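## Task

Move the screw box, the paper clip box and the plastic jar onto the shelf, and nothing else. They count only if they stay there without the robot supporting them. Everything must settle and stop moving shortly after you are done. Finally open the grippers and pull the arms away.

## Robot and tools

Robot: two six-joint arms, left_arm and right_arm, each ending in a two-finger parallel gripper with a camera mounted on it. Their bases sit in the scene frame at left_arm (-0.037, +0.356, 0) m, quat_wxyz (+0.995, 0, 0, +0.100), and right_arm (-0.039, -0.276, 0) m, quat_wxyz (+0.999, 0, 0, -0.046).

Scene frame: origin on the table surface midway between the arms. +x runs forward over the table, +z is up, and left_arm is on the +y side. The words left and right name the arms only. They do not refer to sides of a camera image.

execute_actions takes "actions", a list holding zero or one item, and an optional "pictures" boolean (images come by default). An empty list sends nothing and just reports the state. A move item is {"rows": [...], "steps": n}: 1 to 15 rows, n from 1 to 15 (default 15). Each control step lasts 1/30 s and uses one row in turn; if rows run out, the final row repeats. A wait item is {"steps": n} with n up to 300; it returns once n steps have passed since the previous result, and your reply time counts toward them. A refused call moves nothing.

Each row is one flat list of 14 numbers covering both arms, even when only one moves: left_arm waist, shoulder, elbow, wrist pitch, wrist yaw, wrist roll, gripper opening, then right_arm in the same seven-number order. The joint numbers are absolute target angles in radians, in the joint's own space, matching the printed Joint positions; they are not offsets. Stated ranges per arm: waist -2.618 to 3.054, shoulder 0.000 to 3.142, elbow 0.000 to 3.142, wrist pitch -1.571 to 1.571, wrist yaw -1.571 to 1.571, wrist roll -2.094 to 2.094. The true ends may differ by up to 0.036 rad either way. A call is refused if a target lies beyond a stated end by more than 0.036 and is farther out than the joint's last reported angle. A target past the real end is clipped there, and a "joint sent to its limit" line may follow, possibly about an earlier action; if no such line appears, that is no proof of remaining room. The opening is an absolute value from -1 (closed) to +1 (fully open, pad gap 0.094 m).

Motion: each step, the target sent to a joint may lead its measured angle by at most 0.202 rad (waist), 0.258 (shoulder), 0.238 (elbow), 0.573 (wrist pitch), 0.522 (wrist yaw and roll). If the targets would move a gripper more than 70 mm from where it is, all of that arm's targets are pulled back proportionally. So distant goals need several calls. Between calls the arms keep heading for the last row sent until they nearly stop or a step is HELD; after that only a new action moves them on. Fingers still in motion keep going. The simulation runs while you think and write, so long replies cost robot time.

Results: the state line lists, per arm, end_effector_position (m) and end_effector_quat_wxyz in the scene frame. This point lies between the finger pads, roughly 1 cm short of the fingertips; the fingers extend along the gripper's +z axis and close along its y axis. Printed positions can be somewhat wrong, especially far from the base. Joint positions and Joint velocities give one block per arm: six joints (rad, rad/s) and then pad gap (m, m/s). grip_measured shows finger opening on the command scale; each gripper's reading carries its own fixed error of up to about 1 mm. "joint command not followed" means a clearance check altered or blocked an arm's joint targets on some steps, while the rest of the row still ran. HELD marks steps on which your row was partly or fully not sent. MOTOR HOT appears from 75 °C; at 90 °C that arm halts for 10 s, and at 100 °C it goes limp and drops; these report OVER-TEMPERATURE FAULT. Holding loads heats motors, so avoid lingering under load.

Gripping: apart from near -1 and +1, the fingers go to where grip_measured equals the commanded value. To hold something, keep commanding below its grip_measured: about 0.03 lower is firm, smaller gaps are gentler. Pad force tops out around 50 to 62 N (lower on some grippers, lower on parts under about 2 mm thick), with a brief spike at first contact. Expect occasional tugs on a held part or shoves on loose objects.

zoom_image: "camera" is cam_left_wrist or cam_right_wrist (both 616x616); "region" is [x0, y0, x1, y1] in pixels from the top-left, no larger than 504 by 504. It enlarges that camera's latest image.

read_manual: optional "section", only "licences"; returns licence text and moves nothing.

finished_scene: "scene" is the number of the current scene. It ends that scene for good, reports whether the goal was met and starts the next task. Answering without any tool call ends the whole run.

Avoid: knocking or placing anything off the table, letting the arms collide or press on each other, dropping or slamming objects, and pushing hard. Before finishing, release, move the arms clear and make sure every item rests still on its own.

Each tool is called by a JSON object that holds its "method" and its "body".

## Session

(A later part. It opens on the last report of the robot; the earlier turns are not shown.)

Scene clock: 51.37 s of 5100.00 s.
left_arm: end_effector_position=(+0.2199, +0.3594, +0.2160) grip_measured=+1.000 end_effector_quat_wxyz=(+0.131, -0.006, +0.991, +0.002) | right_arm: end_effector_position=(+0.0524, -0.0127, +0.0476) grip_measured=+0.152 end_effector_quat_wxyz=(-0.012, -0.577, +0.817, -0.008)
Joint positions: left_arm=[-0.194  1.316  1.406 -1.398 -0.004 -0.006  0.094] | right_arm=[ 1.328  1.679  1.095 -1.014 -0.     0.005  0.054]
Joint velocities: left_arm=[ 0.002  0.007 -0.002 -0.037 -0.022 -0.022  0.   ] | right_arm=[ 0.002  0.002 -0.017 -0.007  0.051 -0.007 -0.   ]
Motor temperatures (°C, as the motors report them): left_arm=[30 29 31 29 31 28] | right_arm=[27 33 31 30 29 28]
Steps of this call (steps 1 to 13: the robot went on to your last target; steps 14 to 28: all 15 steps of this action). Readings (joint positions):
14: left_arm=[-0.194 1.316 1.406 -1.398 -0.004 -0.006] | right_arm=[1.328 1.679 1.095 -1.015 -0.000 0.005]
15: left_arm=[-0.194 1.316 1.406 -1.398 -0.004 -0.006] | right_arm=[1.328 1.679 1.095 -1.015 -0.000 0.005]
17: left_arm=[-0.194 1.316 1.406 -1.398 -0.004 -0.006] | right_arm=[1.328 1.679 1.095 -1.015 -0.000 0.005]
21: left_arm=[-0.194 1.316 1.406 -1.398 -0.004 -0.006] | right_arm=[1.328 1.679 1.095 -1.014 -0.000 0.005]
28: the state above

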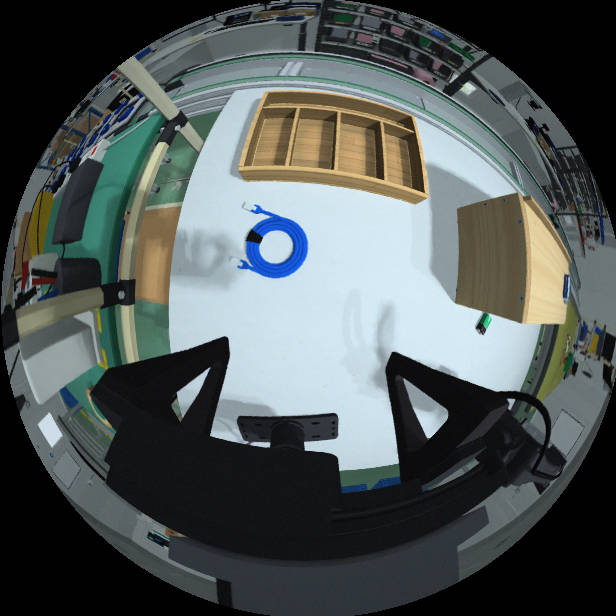

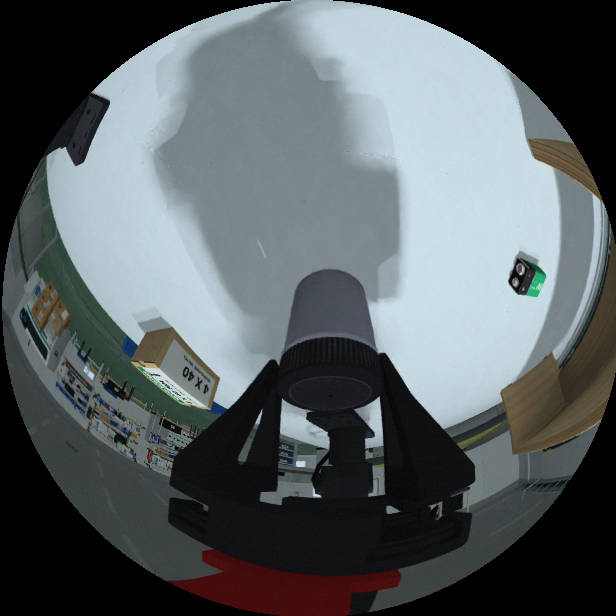

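Not yet touching.

{"method": "execute_actions", "body": {"actions": [{"rows":[[-0.2,1.3,1.4,-1.4,0,0,1,1.33,1.67,1.09,-1.0,0,0,-0.2]],"steps":12}]}}

Scene clock: 52.20 s of 5100.00 s.
left_arm: end_effector_position=(+0.2199, +0.3594, +0.2160) grip_measured=+1.000 end_effector_quat_wxyz=(+0.131, -0.006, +0.991, +0.002) | right_arm: end_effector_position=(+0.0524, -0.0125, +0.0476) grip_measured=-0.054 end_effector_quat_wxyz=(-0.011, -0.577, +0.817, -0.008)
Joint positions: left_arm=[-0.194  1.316  1.406 -1.398 -0.004 -0.006  0.094] | right_arm=[ 1.328  1.679  1.095 -1.014 -0.     0.004  0.044]
Joint velocities: left_arm=[-0.002  0.007  0.002  0.066 -0.022 -0.007  0.   ] | right_arm=[-0.042  0.012 -0.027 -0.037  0.037  0.022  0.   ]
Motor temperatures (°C, as the motors report them): left_arm=[30 29 31 29 31 28] | right_arm=[27 32 31 30 29 28]
Steps of this call (steps 1 to 13: the robot went on to your last target; steps 14 to 25: all 12 steps of this action). Readings (joint positions):
14: left_arm=[-0.194 1.316 1.406 -1.398 -0.004 -0.006] | right_arm=[1.328 1.679 1.095 -1.014 0.001 0.004]
15: left_arm=[-0.194 1.316 1.406 -1.398 -0.004 -0.006] | right_arm=[1.328 1.679 1.095 -1.014 -0.000 0.004]
17: left_arm=[-0.194 1.316 1.406 -1.398 -0.004 -0.006] | right_arm=[1.328 1.679 1.095 -1.014 -0.000 0.004]
21: left_arm=[-0.194 1.316 1.406 -1.398 -0.004 -0.006] | right_arm=[1.328 1.679 1.095 -1.014 -0.000 0.004]
25: the state above

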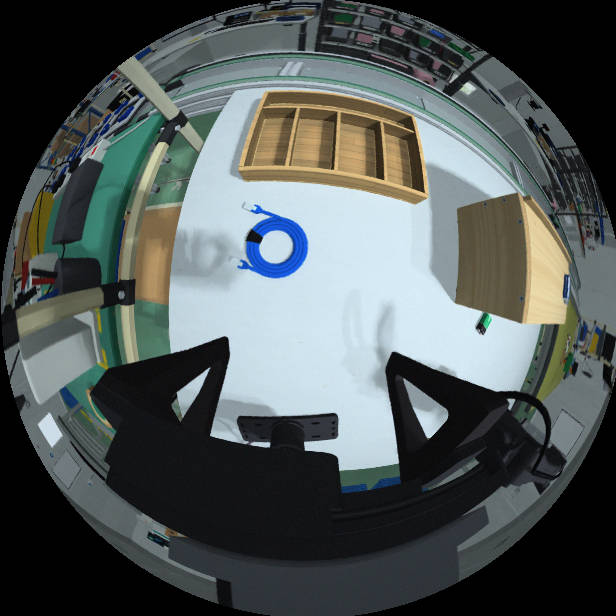

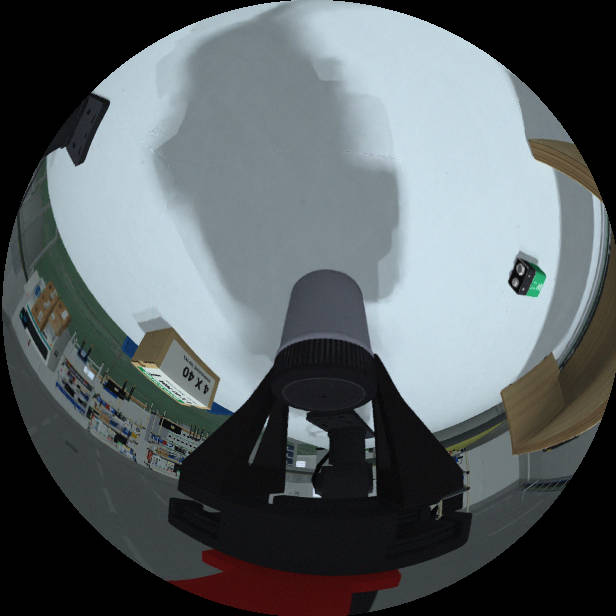

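{"method": "execute_actions", "body": {"actions": [{"rows":[[-0.2,1.3,1.4,-1.4,0,0,1,1.33,1.55,1.85,-1.5,0,0,-0.1]]}], "pictures": false}}

{"method": "execute_actions", "body": {"actions": [{"steps":12}], "pictures": false}}

{"method": "execute_actions", "body": {"actions": [{"rows":[[-0.2,1.3,1.4,-1.4,0,0,1,0.3,1.6,2.0,-1.5,0,0,-0.1]]}], "pictures": false}}

{"method": "execute_actions", "body": {"actions": [{"steps":12}], "pictures": false}}

{"method": "execute_actions", "body": {"actions": [{"rows":[[-0.2,1.3,1.4,-1.4,0,0,1,0.3,1.75,2.25,-1.5,0,0,-0.1],[-0.2,1.3,1.4,-1.4,0,0,1,0.3,1.75,2.25,-1.5,0,0,-0.1],[-0.2,1.3,1.4,-1.4,0,0,1,0.3,1.8,2.3,-1.5,0,0,-0.1],[-0.2,1.3,1.4,-1.4,0,0,1,0.3,1.85,2.32,-1.5,0,0,-0.1],[-0.2,1.3,1.4,-1.4,0,0,1,0.3,1.9,2.33,-1.52,0,0,-0.1],[-0.2,1.3,1.4,-1.4,0,0,1,0.3,1.95,2.33,-1.55,0,0,-0.1],[-0.2,1.3,1.4,-1.4,0,0,1,0.3,1.98,2.33,-1.55,0,0,-0.1]]}]}}

Scene clock: 56.27 s of 5100.00 s.
left_arm: end_effector_position=(+0.2199, +0.3594, +0.2160) grip_measured=+1.000 end_effector_quat_wxyz=(+0.131, -0.006, +0.991, +0.002) | right_arm: end_effector_position=(+0.0701, +0.0379, +0.2902) grip_measured=-0.054 end_effector_quat_wxyz=(+0.180, -0.563, +0.796, +0.129)
Joint positions: left_arm=[-0.194  1.316  1.406 -1.398 -0.004 -0.006  0.094] | right_arm=[ 1.328  1.534  1.844 -1.435 -0.     0.004  0.044]
Joint velocities: left_arm=[-0.002 -0.012 -0.007  0.022  0.095  0.007  0.   ] | right_arm=[ 0.007 -0.183  0.085 -0.227 -0.007 -0.007 -0.001]
Motor temperatures (°C, as the motors report them): left_arm=[30 29 31 29 31 28] | right_arm=[27 32 31 30 29 28]
Steps of this call (steps 1 to 15: the robot went on to your last target; steps 16 to 90: nothing new was sent; then 0.57 s passed at rest; steps 91 to 105: all 15 steps of this action). Readings (joint positions):
91: left_arm=[-0.194 1.316 1.406 -1.398 -0.004 -0.006] | right_arm=[1.328 1.676 1.117 -1.058 -0.000 0.004]
92: left_arm=[-0.194 1.316 1.406 -1.398 -0.004 -0.006] | right_arm=[1.328 1.671 1.154 -1.131 -0.000 0.004]
94: left_arm=[-0.194 1.316 1.406 -1.398 -0.004 -0.006] | right_arm=[1.328 1.640 1.248 -1.248 -0.000 0.004]
98: left_arm=[-0.194 1.316 1.406 -1.398 -0.004 -0.006] | right_arm=[1.328 1.589 1.516 -1.391 -0.000 0.004]
105: the state above

Scene clock: 56.67 s of 5100.00 s.
left_arm: end_effector_position=(+0.2199, +0.3594, +0.2160) grip_measured=+1.000 end_effector_quat_wxyz=(+0.131, -0.006, +0.991, +0.002) | right_arm: end_effector_position=(+0.0597, +0.0083, +0.2652) grip_measured=-0.054 end_effector_quat_wxyz=(+0.106, -0.572, +0.810, +0.076)
Joint positions: left_arm=[-0.194  1.316  1.406 -1.398 -0.004 -0.006  0.094] | right_arm=[ 1.328  1.558  1.825 -1.577 -0.     0.004  0.044]
Joint velocities: left_arm=[ 0.002 -0.007 -0.002  0.037  0.037 -0.022  0.   ] | right_arm=[-0.002  0.066 -0.442 -0.007  0.037 -0.081 -0.001]
Motor temperatures (°C, as the motors report them): left_arm=[30 29 31 29 31 28] | right_arm=[27 32 31 30 29 28]
Steps of this call (steps 1 to 12: the robot went on to your last target). Readings (joint positions):
1: left_arm=[-0.194 1.316 1.406 -1.398 -0.004 -0.006] | right_arm=[1.328 1.530 1.845 -1.445 -0.000 0.004]
2: left_arm=[-0.194 1.316 1.406 -1.398 -0.004 -0.006] | right_arm=[1.328 1.530 1.845 -1.457 -0.000 0.004]
4: left_arm=[-0.194 1.316 1.406 -1.398 -0.004 -0.006] | right_arm=[1.328 1.539 1.845 -1.478 -0.000 0.004]
8: left_arm=[-0.194 1.316 1.406 -1.398 -0.004 -0.006] | right_arm=[1.328 1.550 1.845 -1.494 -0.000 0.004]
12: the state above

Scene clock: 57.17 s of 5100.00 s.
left_arm: end_effector_position=(+0.2199, +0.3594, +0.2160) grip_measured=+1.000 end_effector_quat_wxyz=(+0.131, -0.006, +0.991, +0.002) | right_arm: end_effector_position=(+0.2948, -0.1826, +0.2943) grip_measured=-0.054 end_effector_quat_wxyz=(+0.206, -0.131, +0.969, +0.029)
Joint positions: left_arm=[-0.194  1.316  1.406 -1.398 -0.004 -0.006  0.094] | right_arm=[ 0.363  1.626  1.97  -1.495 -0.001  0.002  0.044]
Joint velocities: left_arm=[-0.002 -0.022 -0.007 -0.051  0.007  0.007  0.   ] | right_arm=[-1.81  -0.095  0.037  0.037  0.256  0.007 -0.001]
Motor temperatures (°C, as the motors report them): left_arm=[30 29 31 29 31 28] | right_arm=[27 32 31 30 29 28]
Steps of this call (steps 1 to 15: all 15 steps of this action). Readings (joint positions):
1: left_arm=[-0.194 1.316 1.406 -1.398 -0.004 -0.006] | right_arm=[1.303 1.572 1.831 -1.577 -0.017 0.002]
2: left_arm=[-0.194 1.316 1.406 -1.398 -0.004 -0.006] | right_arm=[1.256 1.596 1.855 -1.577 -0.026 0.002]
4: left_arm=[-0.194 1.316 1.406 -1.398 -0.004 -0.006] | right_arm=[1.130 1.635 1.886 -1.577 -0.022 0.002]
8: left_arm=[-0.194 1.316 1.406 -1.398 -0.004 -0.006] | right_arm=[0.861 1.662 1.907 -1.559 -0.008 0.002]
15: the state above

Scene clock: 57.57 s of 5100.00 s.
left_arm: end_effector_position=(+0.2199, +0.3594, +0.2160) grip_measured=+1.000 end_effector_quat_wxyz=(+0.131, -0.006, +0.991, +0.002) | right_arm: end_effector_position=(+0.2985, -0.2094, +0.2958) grip_measured=-0.054 end_effector_quat_wxyz=(+0.208, -0.095, +0.973, +0.015)
Joint positions: left_arm=[-0.194  1.316  1.406 -1.398 -0.004 -0.006  0.094] | right_arm=[ 0.292  1.62   1.971 -1.502  0.012  0.002  0.044]
Joint velocities: left_arm=[-0.007 -0.017  0.022  0.007 -0.022  0.037  0.   ] | right_arm=[-0.017 -0.027  0.002 -0.022 -0.037 -0.081 -0.   ]
Motor temperatures (°C, as the motors report them): left_arm=[30 29 31 29 31 28] | right_arm=[27 32 32 30 29 28]
Steps of this call (steps 1 to 12: the robot went on to your last target). Readings (joint positions):
1: left_arm=[-0.194 1.316 1.406 -1.398 -0.004 -0.006] | right_arm=[0.314 1.624 1.971 -1.494 0.011 0.002]
2: left_arm=[-0.194 1.316 1.406 -1.398 -0.004 -0.006] | right_arm=[0.286 1.623 1.971 -1.495 0.020 0.002]
4: left_arm=[-0.194 1.316 1.406 -1.398 -0.004 -0.006] | right_arm=[0.278 1.621 1.971 -1.498 0.024 0.002]
8: left_arm=[-0.194 1.316 1.406 -1.398 -0.004 -0.006] | right_arm=[0.292 1.620 1.971 -1.501 0.014 0.002]
12: the state above

Scene clock: 58.07 s of 5100.00 s.
left_arm: end_effector_position=(+0.2199, +0.3594, +0.2160) grip_measured=+1.000 end_effector_quat_wxyz=(+0.131, -0.006, +0.991, +0.002) | right_arm: end_effector_position=(+0.3857, -0.1915, +0.2477) grip_measured=-0.054 end_effector_quat_wxyz=(+0.160, -0.096, +0.982, +0.011)
Joint positions: left_arm=[-0.194  1.316  1.406 -1.398 -0.004 -0.006  0.094] | right_arm=[ 0.292  2.03   2.322 -1.542  0.01   0.002  0.044]
Joint velocities: left_arm=[ 0.002 -0.002  0.002 -0.022 -0.037 -0.066  0.   ] | right_arm=[-0.007 -0.017 -0.007 -0.139  0.022 -0.037  0.001]
Motor temperatures (°C, as the motors report them): left_arm=[30 29 31 29 31 28] | right_arm=[27 32 32 30 29 28]
Steps of this call (steps 1 to 15: all 15 steps of this action). Readings (joint positions):
1: left_arm=[-0.194 1.316 1.406 -1.398 -0.004 -0.006] | right_arm=[0.292 1.646 2.018 -1.533 0.011 0.002]
2: left_arm=[-0.194 1.316 1.406 -1.398 -0.004 -0.006] | right_arm=[0.292 1.685 2.094 -1.555 0.011 0.002]
4: left_arm=[-0.194 1.316 1.406 -1.398 -0.004 -0.006] | right_arm=[0.292 1.761 2.228 -1.536 0.011 0.002]
8: left_arm=[-0.194 1.316 1.406 -1.398 -0.004 -0.006] | right_arm=[0.292 1.898 2.322 -1.513 0.011 0.002]
15: the state above

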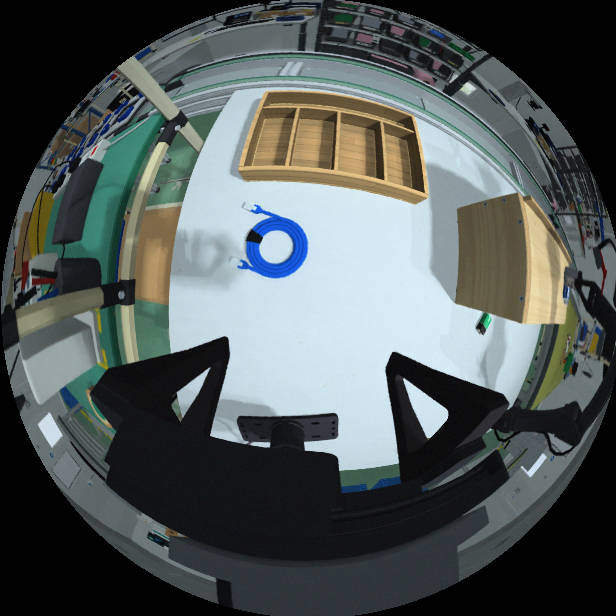

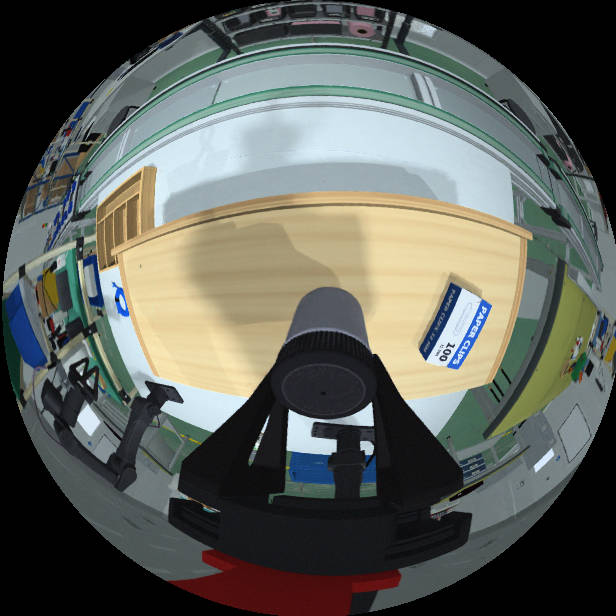

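{"method": "execute_actions", "body": {"actions": [{"rows":[[-0.2,1.3,1.4,-1.4,0,0,1,0.3,2.0,2.33,-1.55,0,0,-0.1],[-0.2,1.3,1.4,-1.4,0,0,1,0.3,2.02,2.33,-1.55,0,0,-0.1],[-0.2,1.3,1.4,-1.4,0,0,1,0.3,2.04,2.33,-1.55,0,0,-0.1],[-0.2,1.3,1.4,-1.4,0,0,1,0.3,2.05,2.33,-1.55,0,0,-0.1]]}]}}

Scene clock: 59.40 s of 5100.00 s.
left_arm: end_effector_position=(+0.2199, +0.3594, +0.2160) grip_measured=+1.000 end_effector_quat_wxyz=(+0.131, -0.006, +0.991, +0.002) | right_arm: end_effector_position=(+0.3873, -0.1912, +0.2334) grip_measured=-0.054 end_effector_quat_wxyz=(+0.139, -0.097, +0.986, +0.009)
Joint positions: left_arm=[-0.194  1.316  1.406 -1.398 -0.004 -0.006  0.094] | right_arm=[ 0.292  2.062  2.322 -1.551  0.01   0.002  0.044]
Joint velocities: left_arm=[ 0.002 -0.002 -0.022 -0.022 -0.066  0.051  0.   ] | right_arm=[-0.017 -0.007 -0.002  0.007  0.007  0.11   0.001]
Motor temperatures (°C, as the motors report them): left_arm=[30 29 31 29 31 28] | right_arm=[27 33 32 30 29 28]
Steps of this call (steps 1 to 25: the robot went on to your last target; steps 26 to 40: all 15 steps of this action). Readings (joint positions):
26: left_arm=[-0.194 1.316 1.406 -1.398 -0.004 -0.006] | right_arm=[0.292 1.993 2.322 -1.551 0.010 0.002]
27: left_arm=[-0.194 1.316 1.406 -1.398 -0.004 -0.006] | right_arm=[0.292 1.995 2.322 -1.551 0.010 0.002]
29: left_arm=[-0.194 1.316 1.406 -1.398 -0.004 -0.006] | right_arm=[0.292 2.006 2.322 -1.551 0.010 0.002]
33: left_arm=[-0.194 1.316 1.406 -1.398 -0.004 -0.006] | right_arm=[0.292 2.046 2.322 -1.551 0.010 0.002]
40: the state above

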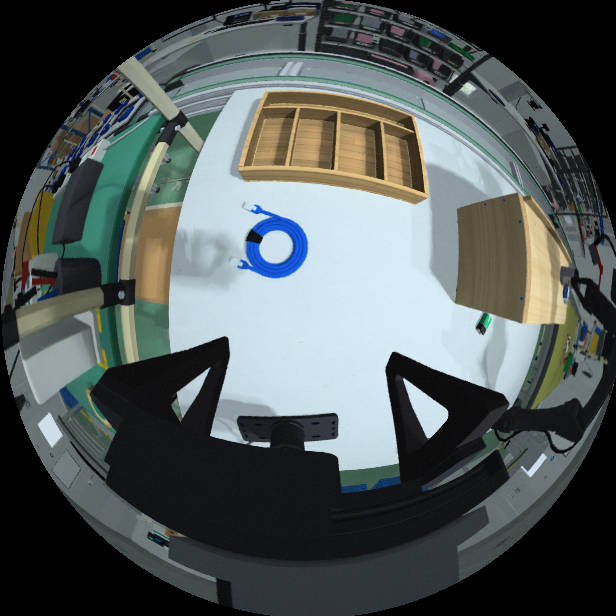

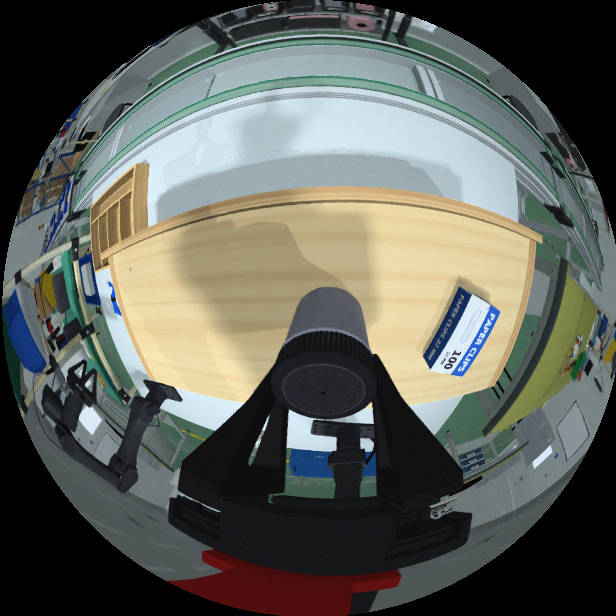

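Not touching yet; a bit more.

{"method": "execute_actions", "body": {"actions": [{"rows":[[-0.2,1.3,1.4,-1.4,0,0,1,0.3,2.06,2.33,-1.55,0,0,-0.1],[-0.2,1.3,1.4,-1.4,0,0,1,0.3,2.07,2.33,-1.55,0,0,-0.1],[-0.2,1.3,1.4,-1.4,0,0,1,0.3,2.08,2.33,-1.55,0,0,-0.1],[-0.2,1.3,1.4,-1.4,0,0,1,0.3,2.09,2.33,-1.55,0,0,-0.1]]}]}}

Scene clock: 60.47 s of 5100.00 s.
left_arm: end_effector_position=(+0.2199, +0.3594, +0.2160) grip_measured=+1.000 end_effector_quat_wxyz=(+0.131, -0.006, +0.991, +0.002) | right_arm: end_effector_position=(+0.3910, -0.1905, +0.2242) grip_measured=-0.054 end_effector_quat_wxyz=(+0.130, -0.097, +0.987, +0.008)
Joint positions: left_arm=[-0.194  1.316  1.406 -1.398 -0.004 -0.006  0.094] | right_arm=[ 0.292  2.085  2.322 -1.546  0.01   0.002  0.044]
Joint velocities: left_arm=[-0.002 -0.012 -0.022  0.007  0.037 -0.066  0.   ] | right_arm=[ 0.017  0.002 -0.002 -0.007  0.066  0.037  0.001]
Motor temperatures (°C, as the motors report them): left_arm=[30 29 31 29 31 28] | right_arm=[27 33 31 30 29 28]
Steps of this call (steps 1 to 15: the robot went on to your last target; steps 16 to 17: nothing new was sent; steps 18 to 32: all 15 steps of this action). Readings (joint positions):
18: left_arm=[-0.194 1.316 1.406 -1.398 -0.004 -0.006] | right_arm=[0.292 2.062 2.322 -1.551 0.010 0.002]
19: left_arm=[-0.194 1.316 1.406 -1.398 -0.004 -0.006] | right_arm=[0.292 2.062 2.322 -1.551 0.010 0.002]
21: left_arm=[-0.194 1.316 1.406 -1.398 -0.004 -0.006] | right_arm=[0.292 2.066 2.322 -1.551 0.010 0.002]
25: left_arm=[-0.194 1.316 1.406 -1.398 -0.004 -0.006] | right_arm=[0.292 2.083 2.322 -1.551 0.010 0.002]
32: the state above

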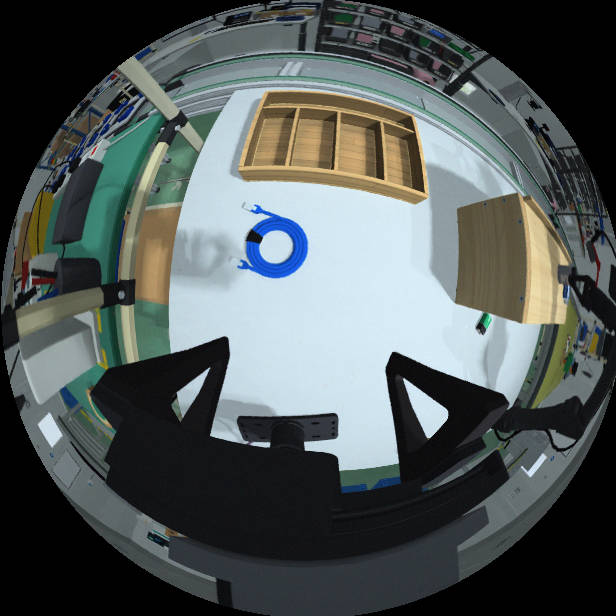

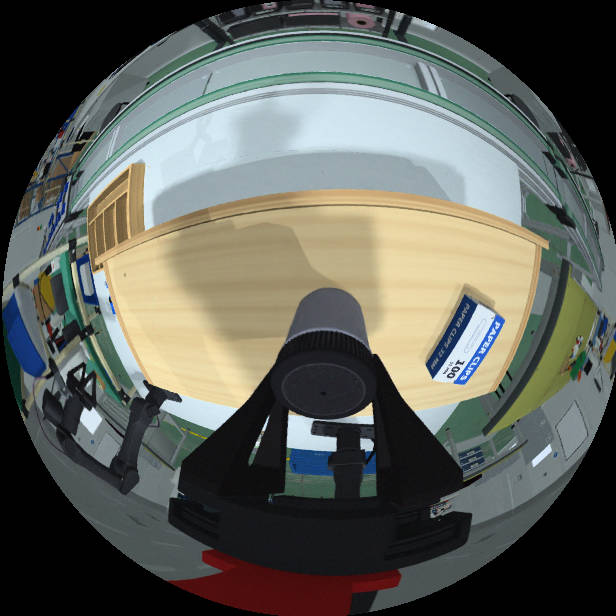

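{"method": "execute_actions", "body": {"actions": [{"rows":[[-0.2,1.3,1.4,-1.4,0,0,1,0.3,2.075,2.33,-1.55,0,0,1]],"steps":12}]}}

{"method": "execute_actions", "body": {"actions": [{"rows":[[-0.2,1.3,1.4,-1.4,0,0,1,0.3,1.8,2.3,-1.5,0,0,1]]}]}}

Scene clock: 61.50 s of 5100.00 s.
left_arm: end_effector_position=(+0.2199, +0.3594, +0.2160) grip_measured=+1.000 end_effector_quat_wxyz=(+0.131, -0.006, +0.991, +0.002) | right_arm: end_effector_position=(+0.3910, -0.1905, +0.2242) grip_measured=+1.000 end_effector_quat_wxyz=(+0.130, -0.097, +0.987, +0.008)
Joint positions: left_arm=[-0.194  1.316  1.406 -1.398 -0.004 -0.006  0.094] | right_arm=[ 0.292  2.085  2.322 -1.546  0.01   0.002  0.094]
Joint velocities: left_arm=[-0.007 -0.007 -0.012 -0.022  0.007  0.022  0.   ] | right_arm=[ 0.017 -0.012 -0.017  0.081 -0.007  0.037  0.   ]
Motor temperatures (°C, as the motors report them): left_arm=[30 29 31 29 31 28] | right_arm=[27 33 31 30 29 28]
Steps of this call (steps 1 to 15: the robot went on to your last target; steps 16 to 19: nothing new was sent; steps 20 to 31: all 12 steps of this action). Readings (joint positions):
20: left_arm=[-0.194 1.316 1.406 -1.398 -0.004 -0.006] | right_arm=[0.292 2.085 2.322 -1.546 0.010 0.002]
21: left_arm=[-0.194 1.316 1.406 -1.398 -0.004 -0.006] | right_arm=[0.292 2.085 2.322 -1.546 0.010 0.002]
23: left_arm=[-0.194 1.316 1.406 -1.398 -0.004 -0.006] | right_arm=[0.292 2.085 2.322 -1.546 0.010 0.002]
27: left_arm=[-0.194 1.316 1.406 -1.398 -0.004 -0.006] | right_arm=[0.292 2.085 2.322 -1.546 0.010 0.002]
31: the state above

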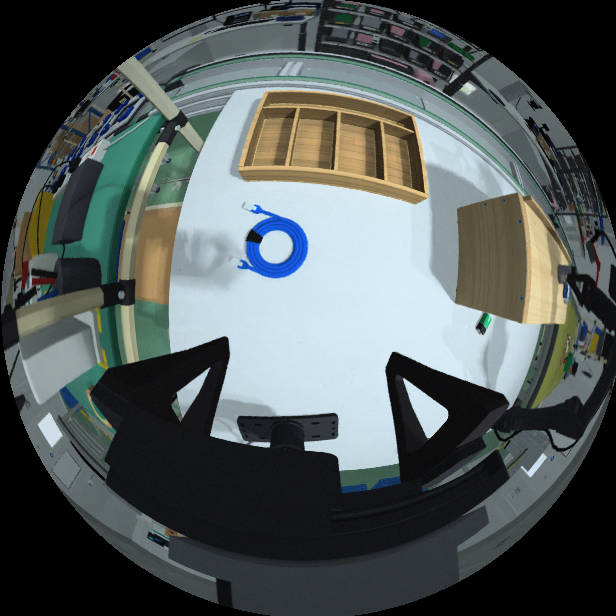

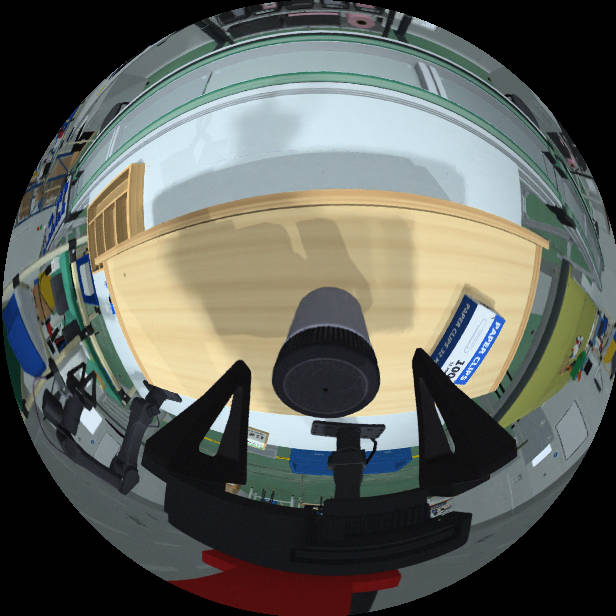

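Scene clock: 62.00 s of 5100.00 s.
left_arm: end_effector_position=(+0.2199, +0.3594, +0.2160) grip_measured=+1.000 end_effector_quat_wxyz=(+0.131, -0.006, +0.991, +0.002) | right_arm: end_effector_position=(+0.3468, -0.1994, +0.3477) grip_measured=+1.000 end_effector_quat_wxyz=(+0.293, -0.093, +0.951, +0.025)
Joint positions: left_arm=[-0.194  1.316  1.406 -1.398 -0.004 -0.006  0.094] | right_arm=[ 0.292  1.771  2.303 -1.506  0.01   0.002  0.094]
Joint velocities: left_arm=[ 0.002 -0.002 -0.022 -0.007  0.022  0.022  0.   ] | right_arm=[ 0.012  0.271 -0.007 -0.066  0.022  0.081  0.   ]
Motor temperatures (°C, as the motors report them): left_arm=[30 29 31 29 31 28] | right_arm=[27 33 31 30 29 28]
Steps of this call (steps 1 to 15: all 15 steps of this action). Readings (joint positions):
1: left_arm=[-0.194 1.316 1.406 -1.398 -0.004 -0.006] | right_arm=[0.292 2.069 2.313 -1.539 0.010 0.002]
2: left_arm=[-0.194 1.316 1.406 -1.398 -0.004 -0.006] | right_arm=[0.292 2.047 2.299 -1.534 0.010 0.002]
4: left_arm=[-0.194 1.316 1.406 -1.398 -0.004 -0.006] | right_arm=[0.292 1.982 2.292 -1.533 0.010 0.002]
8: left_arm=[-0.194 1.316 1.406 -1.398 -0.004 -0.006] | right_arm=[0.292 1.818 2.292 -1.511 0.010 0.002]
15: the state above

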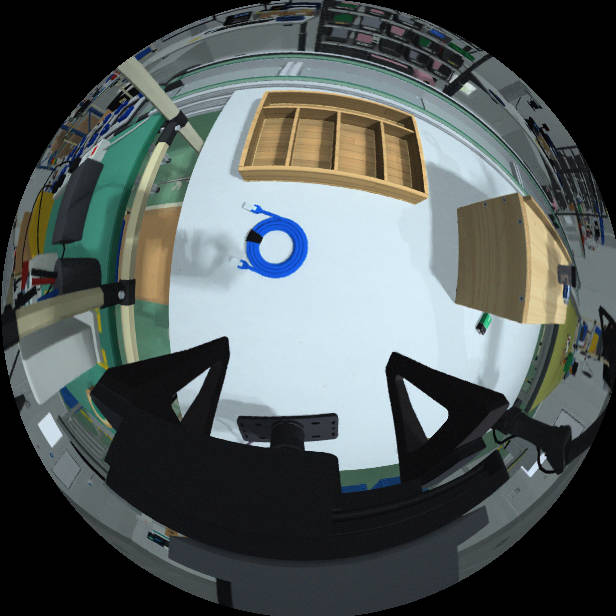

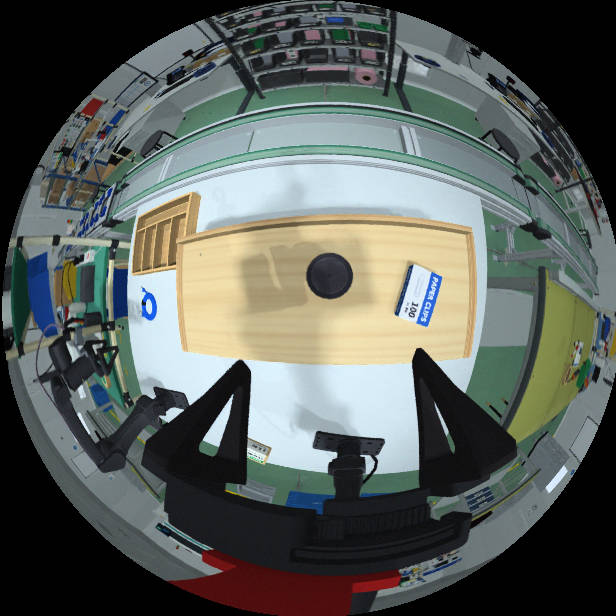

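{"method": "execute_actions", "body": {"actions": [{"rows":[[-0.2,1.3,1.4,-1.4,0,0,1,0.3,1.4,1.75,-1.5,0,0,1]]}], "pictures": false}}

{"method": "execute_actions", "body": {"actions": [{"rows":[[-0.2,1.3,1.4,-1.4,0,0,1,1.84,1.45,1.6,-1.45,0,0,1]]}], "pictures": false}}

{"method": "execute_actions", "body": {"actions": [{"steps":14}], "pictures": false}}

{"method": "execute_actions", "body": {"actions": [{"rows":[[-0.2,1.3,1.4,-1.4,0,0,1,1.84,1.53,1.2,-1.235,0,0,1]]}], "pictures": false}}

{"method": "execute_actions", "body": {"actions": [{"steps":12}]}}

Scene clock: 64.43 s of 5100.00 s.
left_arm: end_effector_position=(+0.2199, +0.3594, +0.2160) grip_measured=+1.000 end_effector_quat_wxyz=(+0.131, -0.006, +0.991, +0.002) | right_arm: end_effector_position=(+0.2391, -0.2211, +0.2980) grip_measured=+1.000 end_effector_quat_wxyz=(+0.212, -0.095, +0.972, +0.016)
Joint positions: left_arm=[-0.194  1.316  1.406 -1.398 -0.004 -0.006  0.094] | right_arm=[ 0.292  1.394  1.769 -1.516  0.01   0.002  0.094]
Joint velocities: left_arm=[ 0.002 -0.002  0.002 -0.051  0.007 -0.066  0.   ] | right_arm=[ 0.007  0.105 -0.056  0.022  0.095  0.007  0.   ]
Motor temperatures (°C, as the motors report them): left_arm=[30 29 31 29 31 28] | right_arm=[27 33 31 30 29 28]
Steps of this call (steps 1 to 30: the robot went on to your last target; steps 31 to 58: nothing new was sent; steps 59 to 73: all 15 steps of this action). Readings (joint positions):
59: left_arm=[-0.194 1.316 1.406 -1.398 -0.004 -0.006] | right_arm=[0.292 1.764 2.240 -1.469 0.010 0.002]
60: left_arm=[-0.194 1.316 1.406 -1.398 -0.004 -0.006] | right_arm=[0.292 1.703 2.144 -1.452 0.010 0.002]
62: left_arm=[-0.194 1.316 1.406 -1.398 -0.004 -0.006] | right_arm=[0.292 1.561 1.966 -1.460 0.010 0.002]
66: left_arm=[-0.194 1.316 1.406 -1.398 -0.004 -0.006] | right_arm=[0.292 1.379 1.795 -1.525 0.010 0.002]
73: the state above

Scene clock: 64.93 s of 5100.00 s.
left_arm: end_effector_position=(+0.2199, +0.3594, +0.2160) grip_measured=+1.000 end_effector_quat_wxyz=(+0.131, -0.006, +0.991, +0.002) | right_arm: end_effector_position=(+0.0537, +0.0031, +0.2305) grip_measured=+1.000 end_effector_quat_wxyz=(+0.105, -0.579, +0.805, +0.073)
Joint positions: left_arm=[-0.194  1.316  1.406 -1.398 -0.004 -0.006  0.094] | right_arm=[ 1.344  1.478  1.601 -1.438  0.005  0.004  0.094]
Joint velocities: left_arm=[-0.012  0.017 -0.007  0.066  0.037 -0.022  0.   ] | right_arm=[ 2.117 -0.012 -0.002 -0.037 -0.066  0.022  0.   ]
Motor temperatures (°C, as the motors report them): left_arm=[30 29 31 29 31 28] | right_arm=[27 33 31 30 29 28]
Steps of this call (steps 1 to 15: all 15 steps of this action). Readings (joint positions):
1: left_arm=[-0.194 1.316 1.406 -1.398 -0.004 -0.006] | right_arm=[0.319 1.397 1.746 -1.499 0.024 0.004]
2: left_arm=[-0.194 1.316 1.406 -1.398 -0.004 -0.006] | right_arm=[0.374 1.397 1.713 -1.484 0.028 0.004]
4: left_arm=[-0.194 1.316 1.406 -1.398 -0.004 -0.006] | right_arm=[0.515 1.422 1.651 -1.471 0.024 0.004]
8: left_arm=[-0.194 1.316 1.406 -1.398 -0.004 -0.006] | right_arm=[0.811 1.481 1.602 -1.454 0.015 0.004]
15: the state above

Scene clock: 65.40 s of 5100.00 s.
left_arm: end_effector_position=(+0.2199, +0.3594, +0.2160) grip_measured=+1.000 end_effector_quat_wxyz=(+0.131, -0.006, +0.991, +0.002) | right_arm: end_effector_position=(-0.0960, +0.0105, +0.2333) grip_measured=+1.000 end_effector_quat_wxyz=(-0.078, +0.763, -0.633, -0.106)
Joint positions: left_arm=[-0.194  1.316  1.406 -1.398 -0.004 -0.006  0.094] | right_arm=[ 1.849  1.468  1.601 -1.44  -0.014  0.002  0.094]
Joint velocities: left_arm=[-0.017 -0.007 -0.002  0.022  0.007  0.007  0.   ] | right_arm=[ 0.007 -0.022  0.007 -0.066 -0.051 -0.051  0.   ]
Motor temperatures (°C, as the motors report them): left_arm=[30 29 31 29 31 28] | right_arm=[27 33 31 30 29 28]
Steps of this call (steps 1 to 14: the robot went on to your last target). Readings (joint positions):
1: left_arm=[-0.194 1.316 1.406 -1.398 -0.004 -0.006] | right_arm=[1.421 1.478 1.601 -1.437 0.004 0.004]
2: left_arm=[-0.194 1.316 1.406 -1.398 -0.004 -0.006] | right_arm=[1.497 1.478 1.601 -1.436 0.003 0.004]
4: left_arm=[-0.194 1.316 1.406 -1.398 -0.004 -0.006] | right_arm=[1.650 1.478 1.601 -1.435 0.002 0.004]
8: left_arm=[-0.194 1.316 1.406 -1.398 -0.004 -0.006] | right_arm=[1.848 1.477 1.601 -1.436 -0.016 0.002]
14: the state above

Scene clock: 65.90 s of 5100.00 s.
left_arm: end_effector_position=(+0.2199, +0.3594, +0.2160) grip_measured=+1.000 end_effector_quat_wxyz=(+0.131, -0.006, +0.991, +0.002) | right_arm: end_effector_position=(-0.0885, -0.0290, +0.1044) grip_measured=+1.000 end_effector_quat_wxyz=(+0.020, +0.768, -0.639, +0.013)
Joint positions: left_arm=[-0.194  1.316  1.406 -1.398 -0.004 -0.006  0.094] | right_arm=[ 1.849  1.546  1.186 -1.258 -0.014  0.002  0.094]
Joint velocities: left_arm=[-0.002  0.002 -0.002 -0.037 -0.007 -0.037  0.   ] | right_arm=[ 0.002 -0.042 -0.002  0.11   0.022  0.066  0.   ]
Motor temperatures (°C, as the motors report them): left_arm=[30 29 31 29 31 28] | right_arm=[27 33 31 30 29 28]
Steps of this call (steps 1 to 15: all 15 steps of this action). Readings (joint positions):
1: left_arm=[-0.194 1.316 1.406 -1.398 -0.004 -0.006] | right_arm=[1.849 1.464 1.568 -1.405 -0.014 0.002]
2: left_arm=[-0.194 1.316 1.406 -1.398 -0.004 -0.006] | right_arm=[1.849 1.460 1.516 -1.363 -0.014 0.002]
4: left_arm=[-0.194 1.316 1.406 -1.398 -0.004 -0.006] | right_arm=[1.849 1.478 1.392 -1.307 -0.014 0.002]
8: left_arm=[-0.194 1.316 1.406 -1.398 -0.004 -0.006] | right_arm=[1.849 1.554 1.203 -1.278 -0.014 0.002]
15: the state above

Scene clock: 66.30 s of 5100.00 s.
left_arm: end_effector_position=(+0.2199, +0.3594, +0.2160) grip_measured=+1.000 end_effector_quat_wxyz=(+0.131, -0.006, +0.991, +0.002) | right_arm: end_effector_position=(-0.0889, -0.0270, +0.1045) grip_measured=+1.000 end_effector_quat_wxyz=(+0.017, +0.769, -0.639, +0.010)
Joint positions: left_arm=[-0.194  1.316  1.406 -1.398 -0.004 -0.006  0.094] | right_arm=[ 1.849  1.545  1.186 -1.249 -0.014  0.002  0.094]
Joint velocities: left_arm=[-0.017  0.002 -0.017 -0.037 -0.066 -0.037  0.   ] | right_arm=[-0.017  0.002  0.007 -0.037  0.007 -0.051  0.   ]
Motor temperatures (°C, as the motors report them): left_arm=[30 29 31 29 31 28] | right_arm=[27 33 31 30 29 28]
Steps of this call (steps 1 to 12: the robot went on to your last target). Readings (joint positions):
1: left_arm=[-0.194 1.316 1.406 -1.398 -0.004 -0.006] | right_arm=[1.849 1.545 1.186 -1.256 -0.014 0.002]
2: left_arm=[-0.194 1.316 1.406 -1.398 -0.004 -0.006] | right_arm=[1.849 1.545 1.186 -1.255 -0.014 0.002]
4: left_arm=[-0.194 1.316 1.406 -1.398 -0.004 -0.006] | right_arm=[1.849 1.545 1.186 -1.252 -0.014 0.002]
8: left_arm=[-0.194 1.316 1.406 -1.398 -0.004 -0.006] | right_arm=[1.849 1.545 1.186 -1.250 -0.014 0.002]
12: the state above

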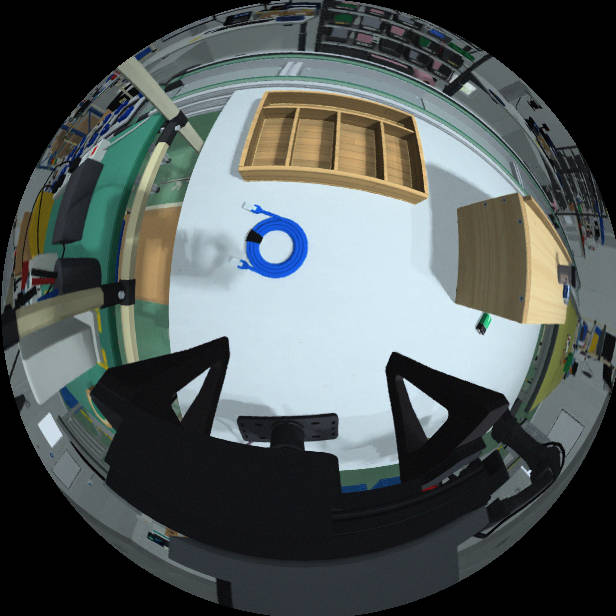

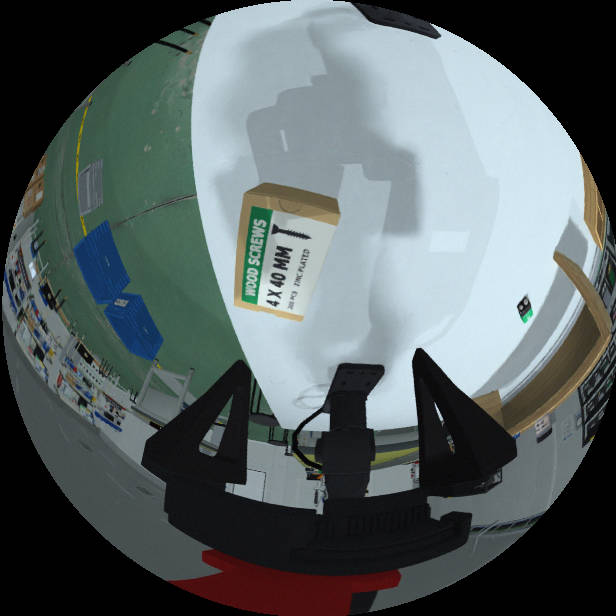

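{"method": "execute_actions", "body": {"actions": [{"rows":[[-0.2,1.3,1.4,-1.4,0,0,1,1.97,1.6,1.24,-1.2,0,0.33,1],[-0.2,1.3,1.4,-1.4,0,0,1,1.97,1.6,1.24,-1.2,0,0.33,1],[-0.2,1.3,1.4,-1.4,0,0,1,1.97,1.6,1.24,-1.2,0,0.33,1],[-0.2,1.3,1.4,-1.4,0,0,1,1.97,1.6,1.24,-1.2,0,0.33,1],[-0.2,1.3,1.4,-1.4,0,0,1,1.97,1.62,1.135,-1.075,0,0.33,1]]}], "pictures": false}}

{"method": "execute_actions", "body": {"actions": [{"steps":12}]}}

Scene clock: 68.60 s of 5100.00 s.
left_arm: end_effector_position=(+0.2199, +0.3594, +0.2160) grip_measured=+1.000 end_effector_quat_wxyz=(+0.131, -0.006, +0.991, +0.002) | right_arm: end_effector_position=(-0.1246, -0.0117, +0.0758) grip_measured=+1.000 end_effector_quat_wxyz=(+0.003, +0.707, -0.708, -0.001)
Joint positions: left_arm=[-0.194  1.316  1.406 -1.398 -0.004 -0.006  0.094] | right_arm=[ 1.972  1.621  1.148 -1.1   -0.005  0.309  0.094]
Joint velocities: left_arm=[-0.002 -0.007 -0.007 -0.095 -0.022  0.007  0.   ] | right_arm=[-0.002 -0.002 -0.017  0.095 -0.037  0.095  0.   ]
Motor temperatures (°C, as the motors report them): left_arm=[30 29 31 29 31 28] | right_arm=[27 33 31 30 29 28]
Steps of this call (steps 1 to 15: the robot went on to your last target; steps 16 to 54: nothing new was sent; steps 55 to 69: all 15 steps of this action). Readings (joint positions):
55: left_arm=[-0.194 1.316 1.406 -1.398 -0.004 -0.006] | right_arm=[1.864 1.551 1.191 -1.250 -0.006 0.056]
56: left_arm=[-0.194 1.316 1.406 -1.398 -0.004 -0.006] | right_arm=[1.894 1.562 1.200 -1.246 -0.002 0.111]
58: left_arm=[-0.194 1.316 1.406 -1.398 -0.004 -0.006] | right_arm=[1.950 1.584 1.211 -1.227 -0.003 0.186]
62: left_arm=[-0.194 1.316 1.406 -1.398 -0.004 -0.006] | right_arm=[1.972 1.609 1.163 -1.140 -0.005 0.265]
69: the state above

Scene clock: 69.00 s of 5100.00 s.
left_arm: end_effector_position=(+0.2199, +0.3594, +0.2160) grip_measured=+1.000 end_effector_quat_wxyz=(+0.131, -0.006, +0.991, +0.002) | right_arm: end_effector_position=(-0.1254, -0.0091, +0.0758) grip_measured=+1.000 end_effector_quat_wxyz=(-0.000, +0.703, -0.711, -0.005)
Joint positions: left_arm=[-0.194  1.316  1.406 -1.398 -0.004 -0.006  0.094] | right_arm=[ 1.972  1.621  1.148 -1.089 -0.005  0.32   0.094]
Joint velocities: left_arm=[-0.007  0.002 -0.012 -0.051 -0.051 -0.007  0.   ] | right_arm=[-0.007 -0.002  0.002 -0.022 -0.007 -0.066  0.   ]
Motor temperatures (°C, as the motors report them): left_arm=[30 29 31 29 31 28] | right_arm=[27 33 31 30 29 28]
Steps of this call (steps 1 to 12: the robot went on to your last target). Readings (joint positions):
1: left_arm=[-0.194 1.316 1.406 -1.398 -0.004 -0.006] | right_arm=[1.972 1.621 1.148 -1.097 -0.005 0.311]
2: left_arm=[-0.194 1.316 1.406 -1.398 -0.004 -0.006] | right_arm=[1.972 1.621 1.148 -1.095 -0.005 0.313]
4: left_arm=[-0.194 1.316 1.406 -1.398 -0.004 -0.006] | right_arm=[1.972 1.621 1.148 -1.093 -0.005 0.315]
8: left_arm=[-0.194 1.316 1.406 -1.398 -0.004 -0.006] | right_arm=[1.972 1.621 1.148 -1.090 -0.005 0.318]
12: the state above

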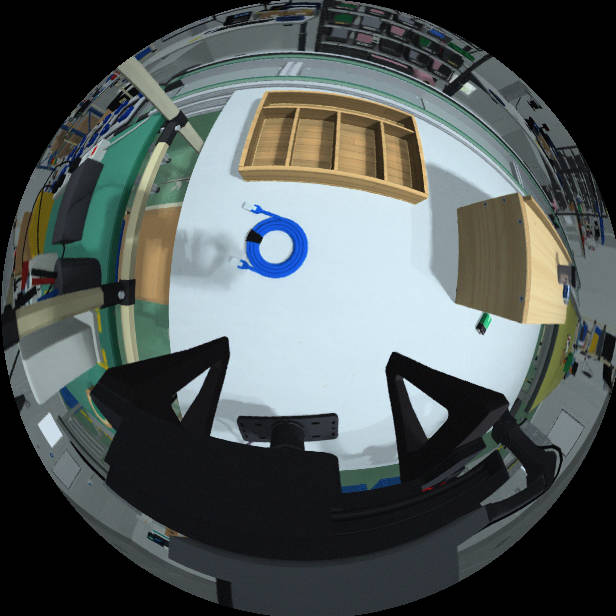

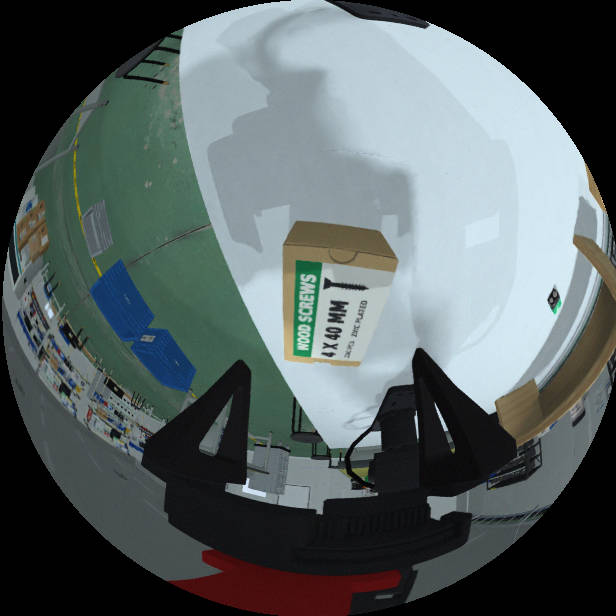

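{"method": "execute_actions", "body": {"actions": [{"rows":[[-0.2,1.3,1.4,-1.4,0,0,1,1.95,1.70,1.21,-1.085,0,0.36,1],[-0.2,1.3,1.4,-1.4,0,0,1,1.95,1.70,1.21,-1.085,0,0.36,1],[-0.2,1.3,1.4,-1.4,0,0,1,1.95,1.70,1.21,-1.085,0,0.36,1],[-0.2,1.3,1.4,-1.4,0,0,1,1.95,1.70,1.21,-1.085,0,0.36,1],[-0.2,1.3,1.4,-1.4,0,0,1,1.95,1.70,1.21,-1.085,0,0.36,1],[-0.2,1.3,1.4,-1.4,0,0,1,1.95,1.73,1.14,-0.98,0,0.36,1],[-0.2,1.3,1.4,-1.4,0,0,1,1.95,1.73,1.14,-0.98,0,0.36,1],[-0.2,1.3,1.4,-1.4,0,0,1,1.95,1.73,1.14,-0.98,0,0.36,1],[-0.2,1.3,1.4,-1.4,0,0,1,1.95,1.76,1.075,-0.885,0,0.36,1]]}], "pictures": false}}

{"method": "execute_actions", "body": {"actions": [{"steps":10}]}}

Scene clock: 71.40 s of 5100.00 s.
left_arm: end_effector_position=(+0.2199, +0.3594, +0.2160) grip_measured=+1.000 end_effector_quat_wxyz=(+0.131, -0.006, +0.991, +0.002) | right_arm: end_effector_position=(-0.1244, -0.0003, +0.0226) grip_measured=+1.000 end_effector_quat_wxyz=(+0.011, +0.688, -0.726, +0.017)
Joint positions: left_arm=[-0.194  1.316  1.406 -1.398 -0.004 -0.006  0.094] | right_arm=[ 1.959  1.763  1.086 -0.933 -0.005  0.349  0.094]
Joint velocities: left_arm=[-0.012 -0.002 -0.002 -0.066 -0.051 -0.007  0.   ] | right_arm=[-0.012  0.022 -0.051  0.007 -0.022 -0.051  0.   ]
Motor temperatures (°C, as the motors report them): left_arm=[30 29 31 29 31 28] | right_arm=[27 32 31 30 29 28]
Steps of this call (steps 1 to 30: the robot went on to your last target; steps 31 to 57: nothing new was sent; steps 58 to 72: all 15 steps of this action). Readings (joint positions):
58: left_arm=[-0.194 1.316 1.406 -1.398 -0.004 -0.006] | right_arm=[1.970 1.630 1.156 -1.095 -0.005 0.325]
59: left_arm=[-0.194 1.316 1.406 -1.398 -0.004 -0.006] | right_arm=[1.967 1.647 1.169 -1.097 -0.005 0.330]
61: left_arm=[-0.194 1.316 1.406 -1.398 -0.004 -0.006] | right_arm=[1.962 1.679 1.182 -1.089 -0.005 0.338]
65: left_arm=[-0.194 1.316 1.406 -1.398 -0.004 -0.006] | right_arm=[1.959 1.714 1.166 -1.043 -0.005 0.345]
72: the state above

Scene clock: 71.73 s of 5100.00 s.
left_arm: end_effector_position=(+0.2199, +0.3594, +0.2160) grip_measured=+1.000 end_effector_quat_wxyz=(+0.131, -0.006, +0.991, +0.002) | right_arm: end_effector_position=(-0.1267, +0.0071, +0.0224) grip_measured=+1.000 end_effector_quat_wxyz=(+0.004, +0.687, -0.726, +0.003)
Joint positions: left_arm=[-0.194  1.316  1.406 -1.398 -0.004 -0.006  0.094] | right_arm=[ 1.959  1.763  1.085 -0.901 -0.005  0.35   0.094]
Joint velocities: left_arm=[-0.007  0.007  0.017 -0.007 -0.007  0.007  0.   ] | right_arm=[ 0.007  0.012  0.002 -0.037 -0.051 -0.007  0.   ]
Motor temperatures (°C, as the motors report them): left_arm=[30 29 31 29 31 28] | right_arm=[27 32 31 30 29 28]
Steps of this call (steps 1 to 10: the robot went on to your last target). Readings (joint positions):
1: left_arm=[-0.194 1.316 1.406 -1.398 -0.004 -0.006] | right_arm=[1.959 1.763 1.085 -0.929 -0.005 0.349]
2: left_arm=[-0.194 1.316 1.406 -1.398 -0.004 -0.006] | right_arm=[1.959 1.763 1.085 -0.923 -0.005 0.349]
4: left_arm=[-0.194 1.316 1.406 -1.398 -0.004 -0.006] | right_arm=[1.959 1.763 1.085 -0.912 -0.005 0.350]
8: left_arm=[-0.194 1.316 1.406 -1.398 -0.004 -0.006] | right_arm=[1.959 1.763 1.085 -0.903 -0.005 0.350]
10: the state above

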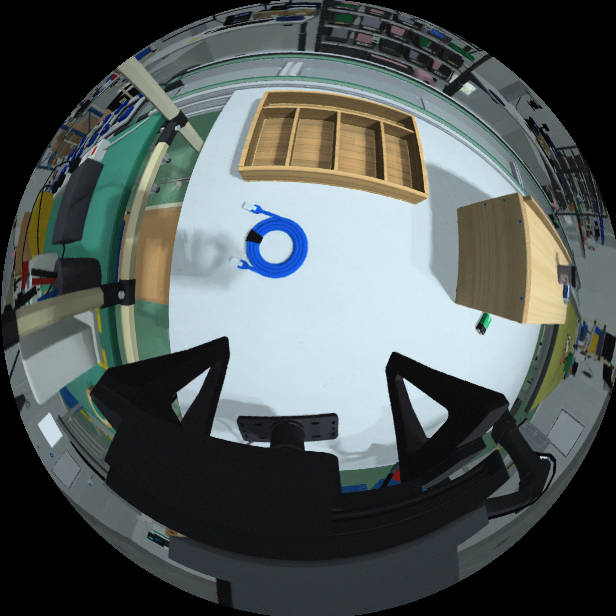

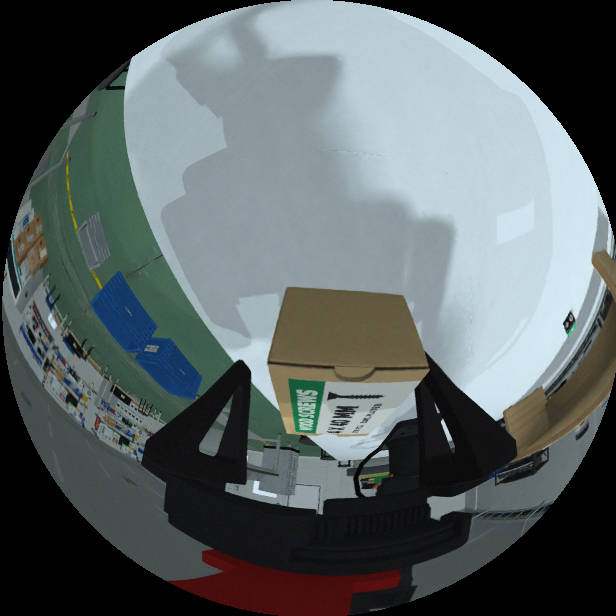

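Straddled. Close.

{"method": "execute_actions", "body": {"actions": [{"rows":[[-0.2,1.3,1.4,-1.4,0,0,1,1.95,1.76,1.075,-0.885,0,0.36,0.1]]}]}}

Scene clock: 72.90 s of 5100.00 s.
left_arm: end_effector_position=(+0.2199, +0.3594, +0.2160) grip_measured=+1.000 end_effector_quat_wxyz=(+0.131, -0.006, +0.991, +0.002) | right_arm: end_effector_position=(-0.1258, +0.0087, +0.0224) grip_measured=+0.260 end_effector_quat_wxyz=(+0.001, +0.686, -0.728, +0.001)
Joint positions: left_arm=[-0.194  1.316  1.406 -1.398 -0.004 -0.006  0.094] | right_arm=[ 1.957  1.763  1.085 -0.896 -0.002  0.352  0.059]
Joint velocities: left_arm=[ 0.002 -0.007 -0.007 -0.007 -0.022 -0.037  0.   ] | right_arm=[-0.012 -0.007 -0.007  0.037  0.007  0.095  0.   ]
Motor temperatures (°C, as the motors report them): left_arm=[30 29 31 29 31 28] | right_arm=[27 32 31 30 29 28]
Steps of this call (steps 1 to 20: the robot went on to your last target; steps 21 to 35: all 15 steps of this action). Readings (joint positions):
21: left_arm=[-0.194 1.316 1.406 -1.398 -0.004 -0.006] | right_arm=[1.959 1.763 1.085 -0.898 -0.005 0.350]
22: left_arm=[-0.194 1.316 1.406 -1.398 -0.004 -0.006] | right_arm=[1.959 1.763 1.085 -0.898 0.000 0.351]
24: left_arm=[-0.194 1.316 1.406 -1.398 -0.004 -0.006] | right_arm=[1.957 1.763 1.085 -0.897 -0.002 0.352]
28: left_arm=[-0.194 1.316 1.406 -1.398 -0.004 -0.006] | right_arm=[1.957 1.763 1.085 -0.896 -0.002 0.352]
35: the state above

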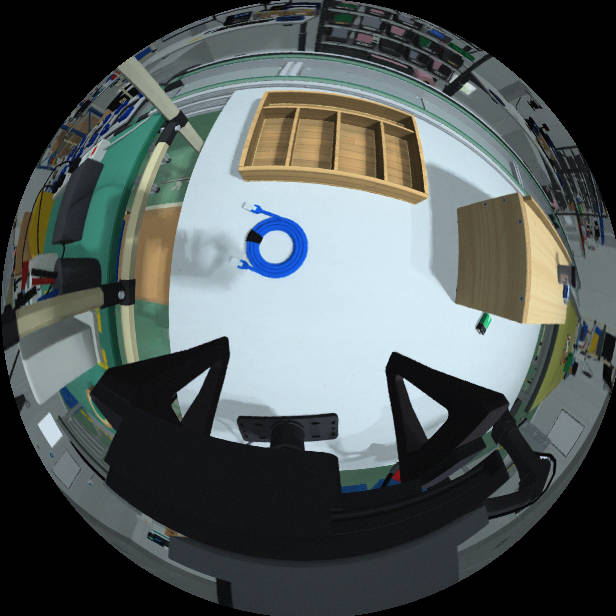

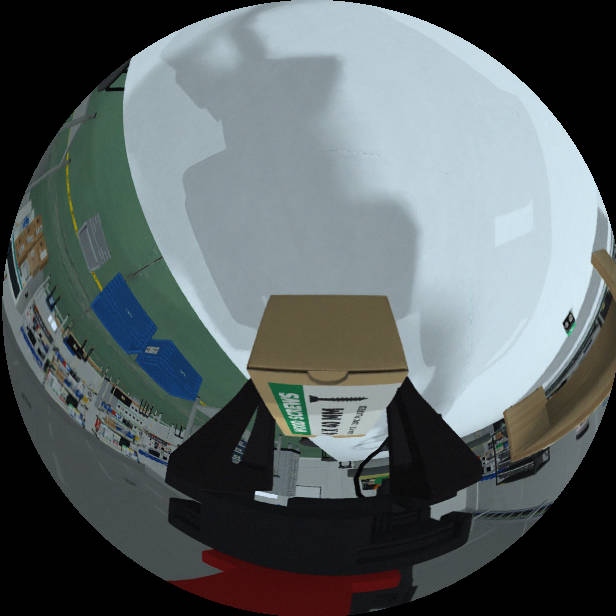

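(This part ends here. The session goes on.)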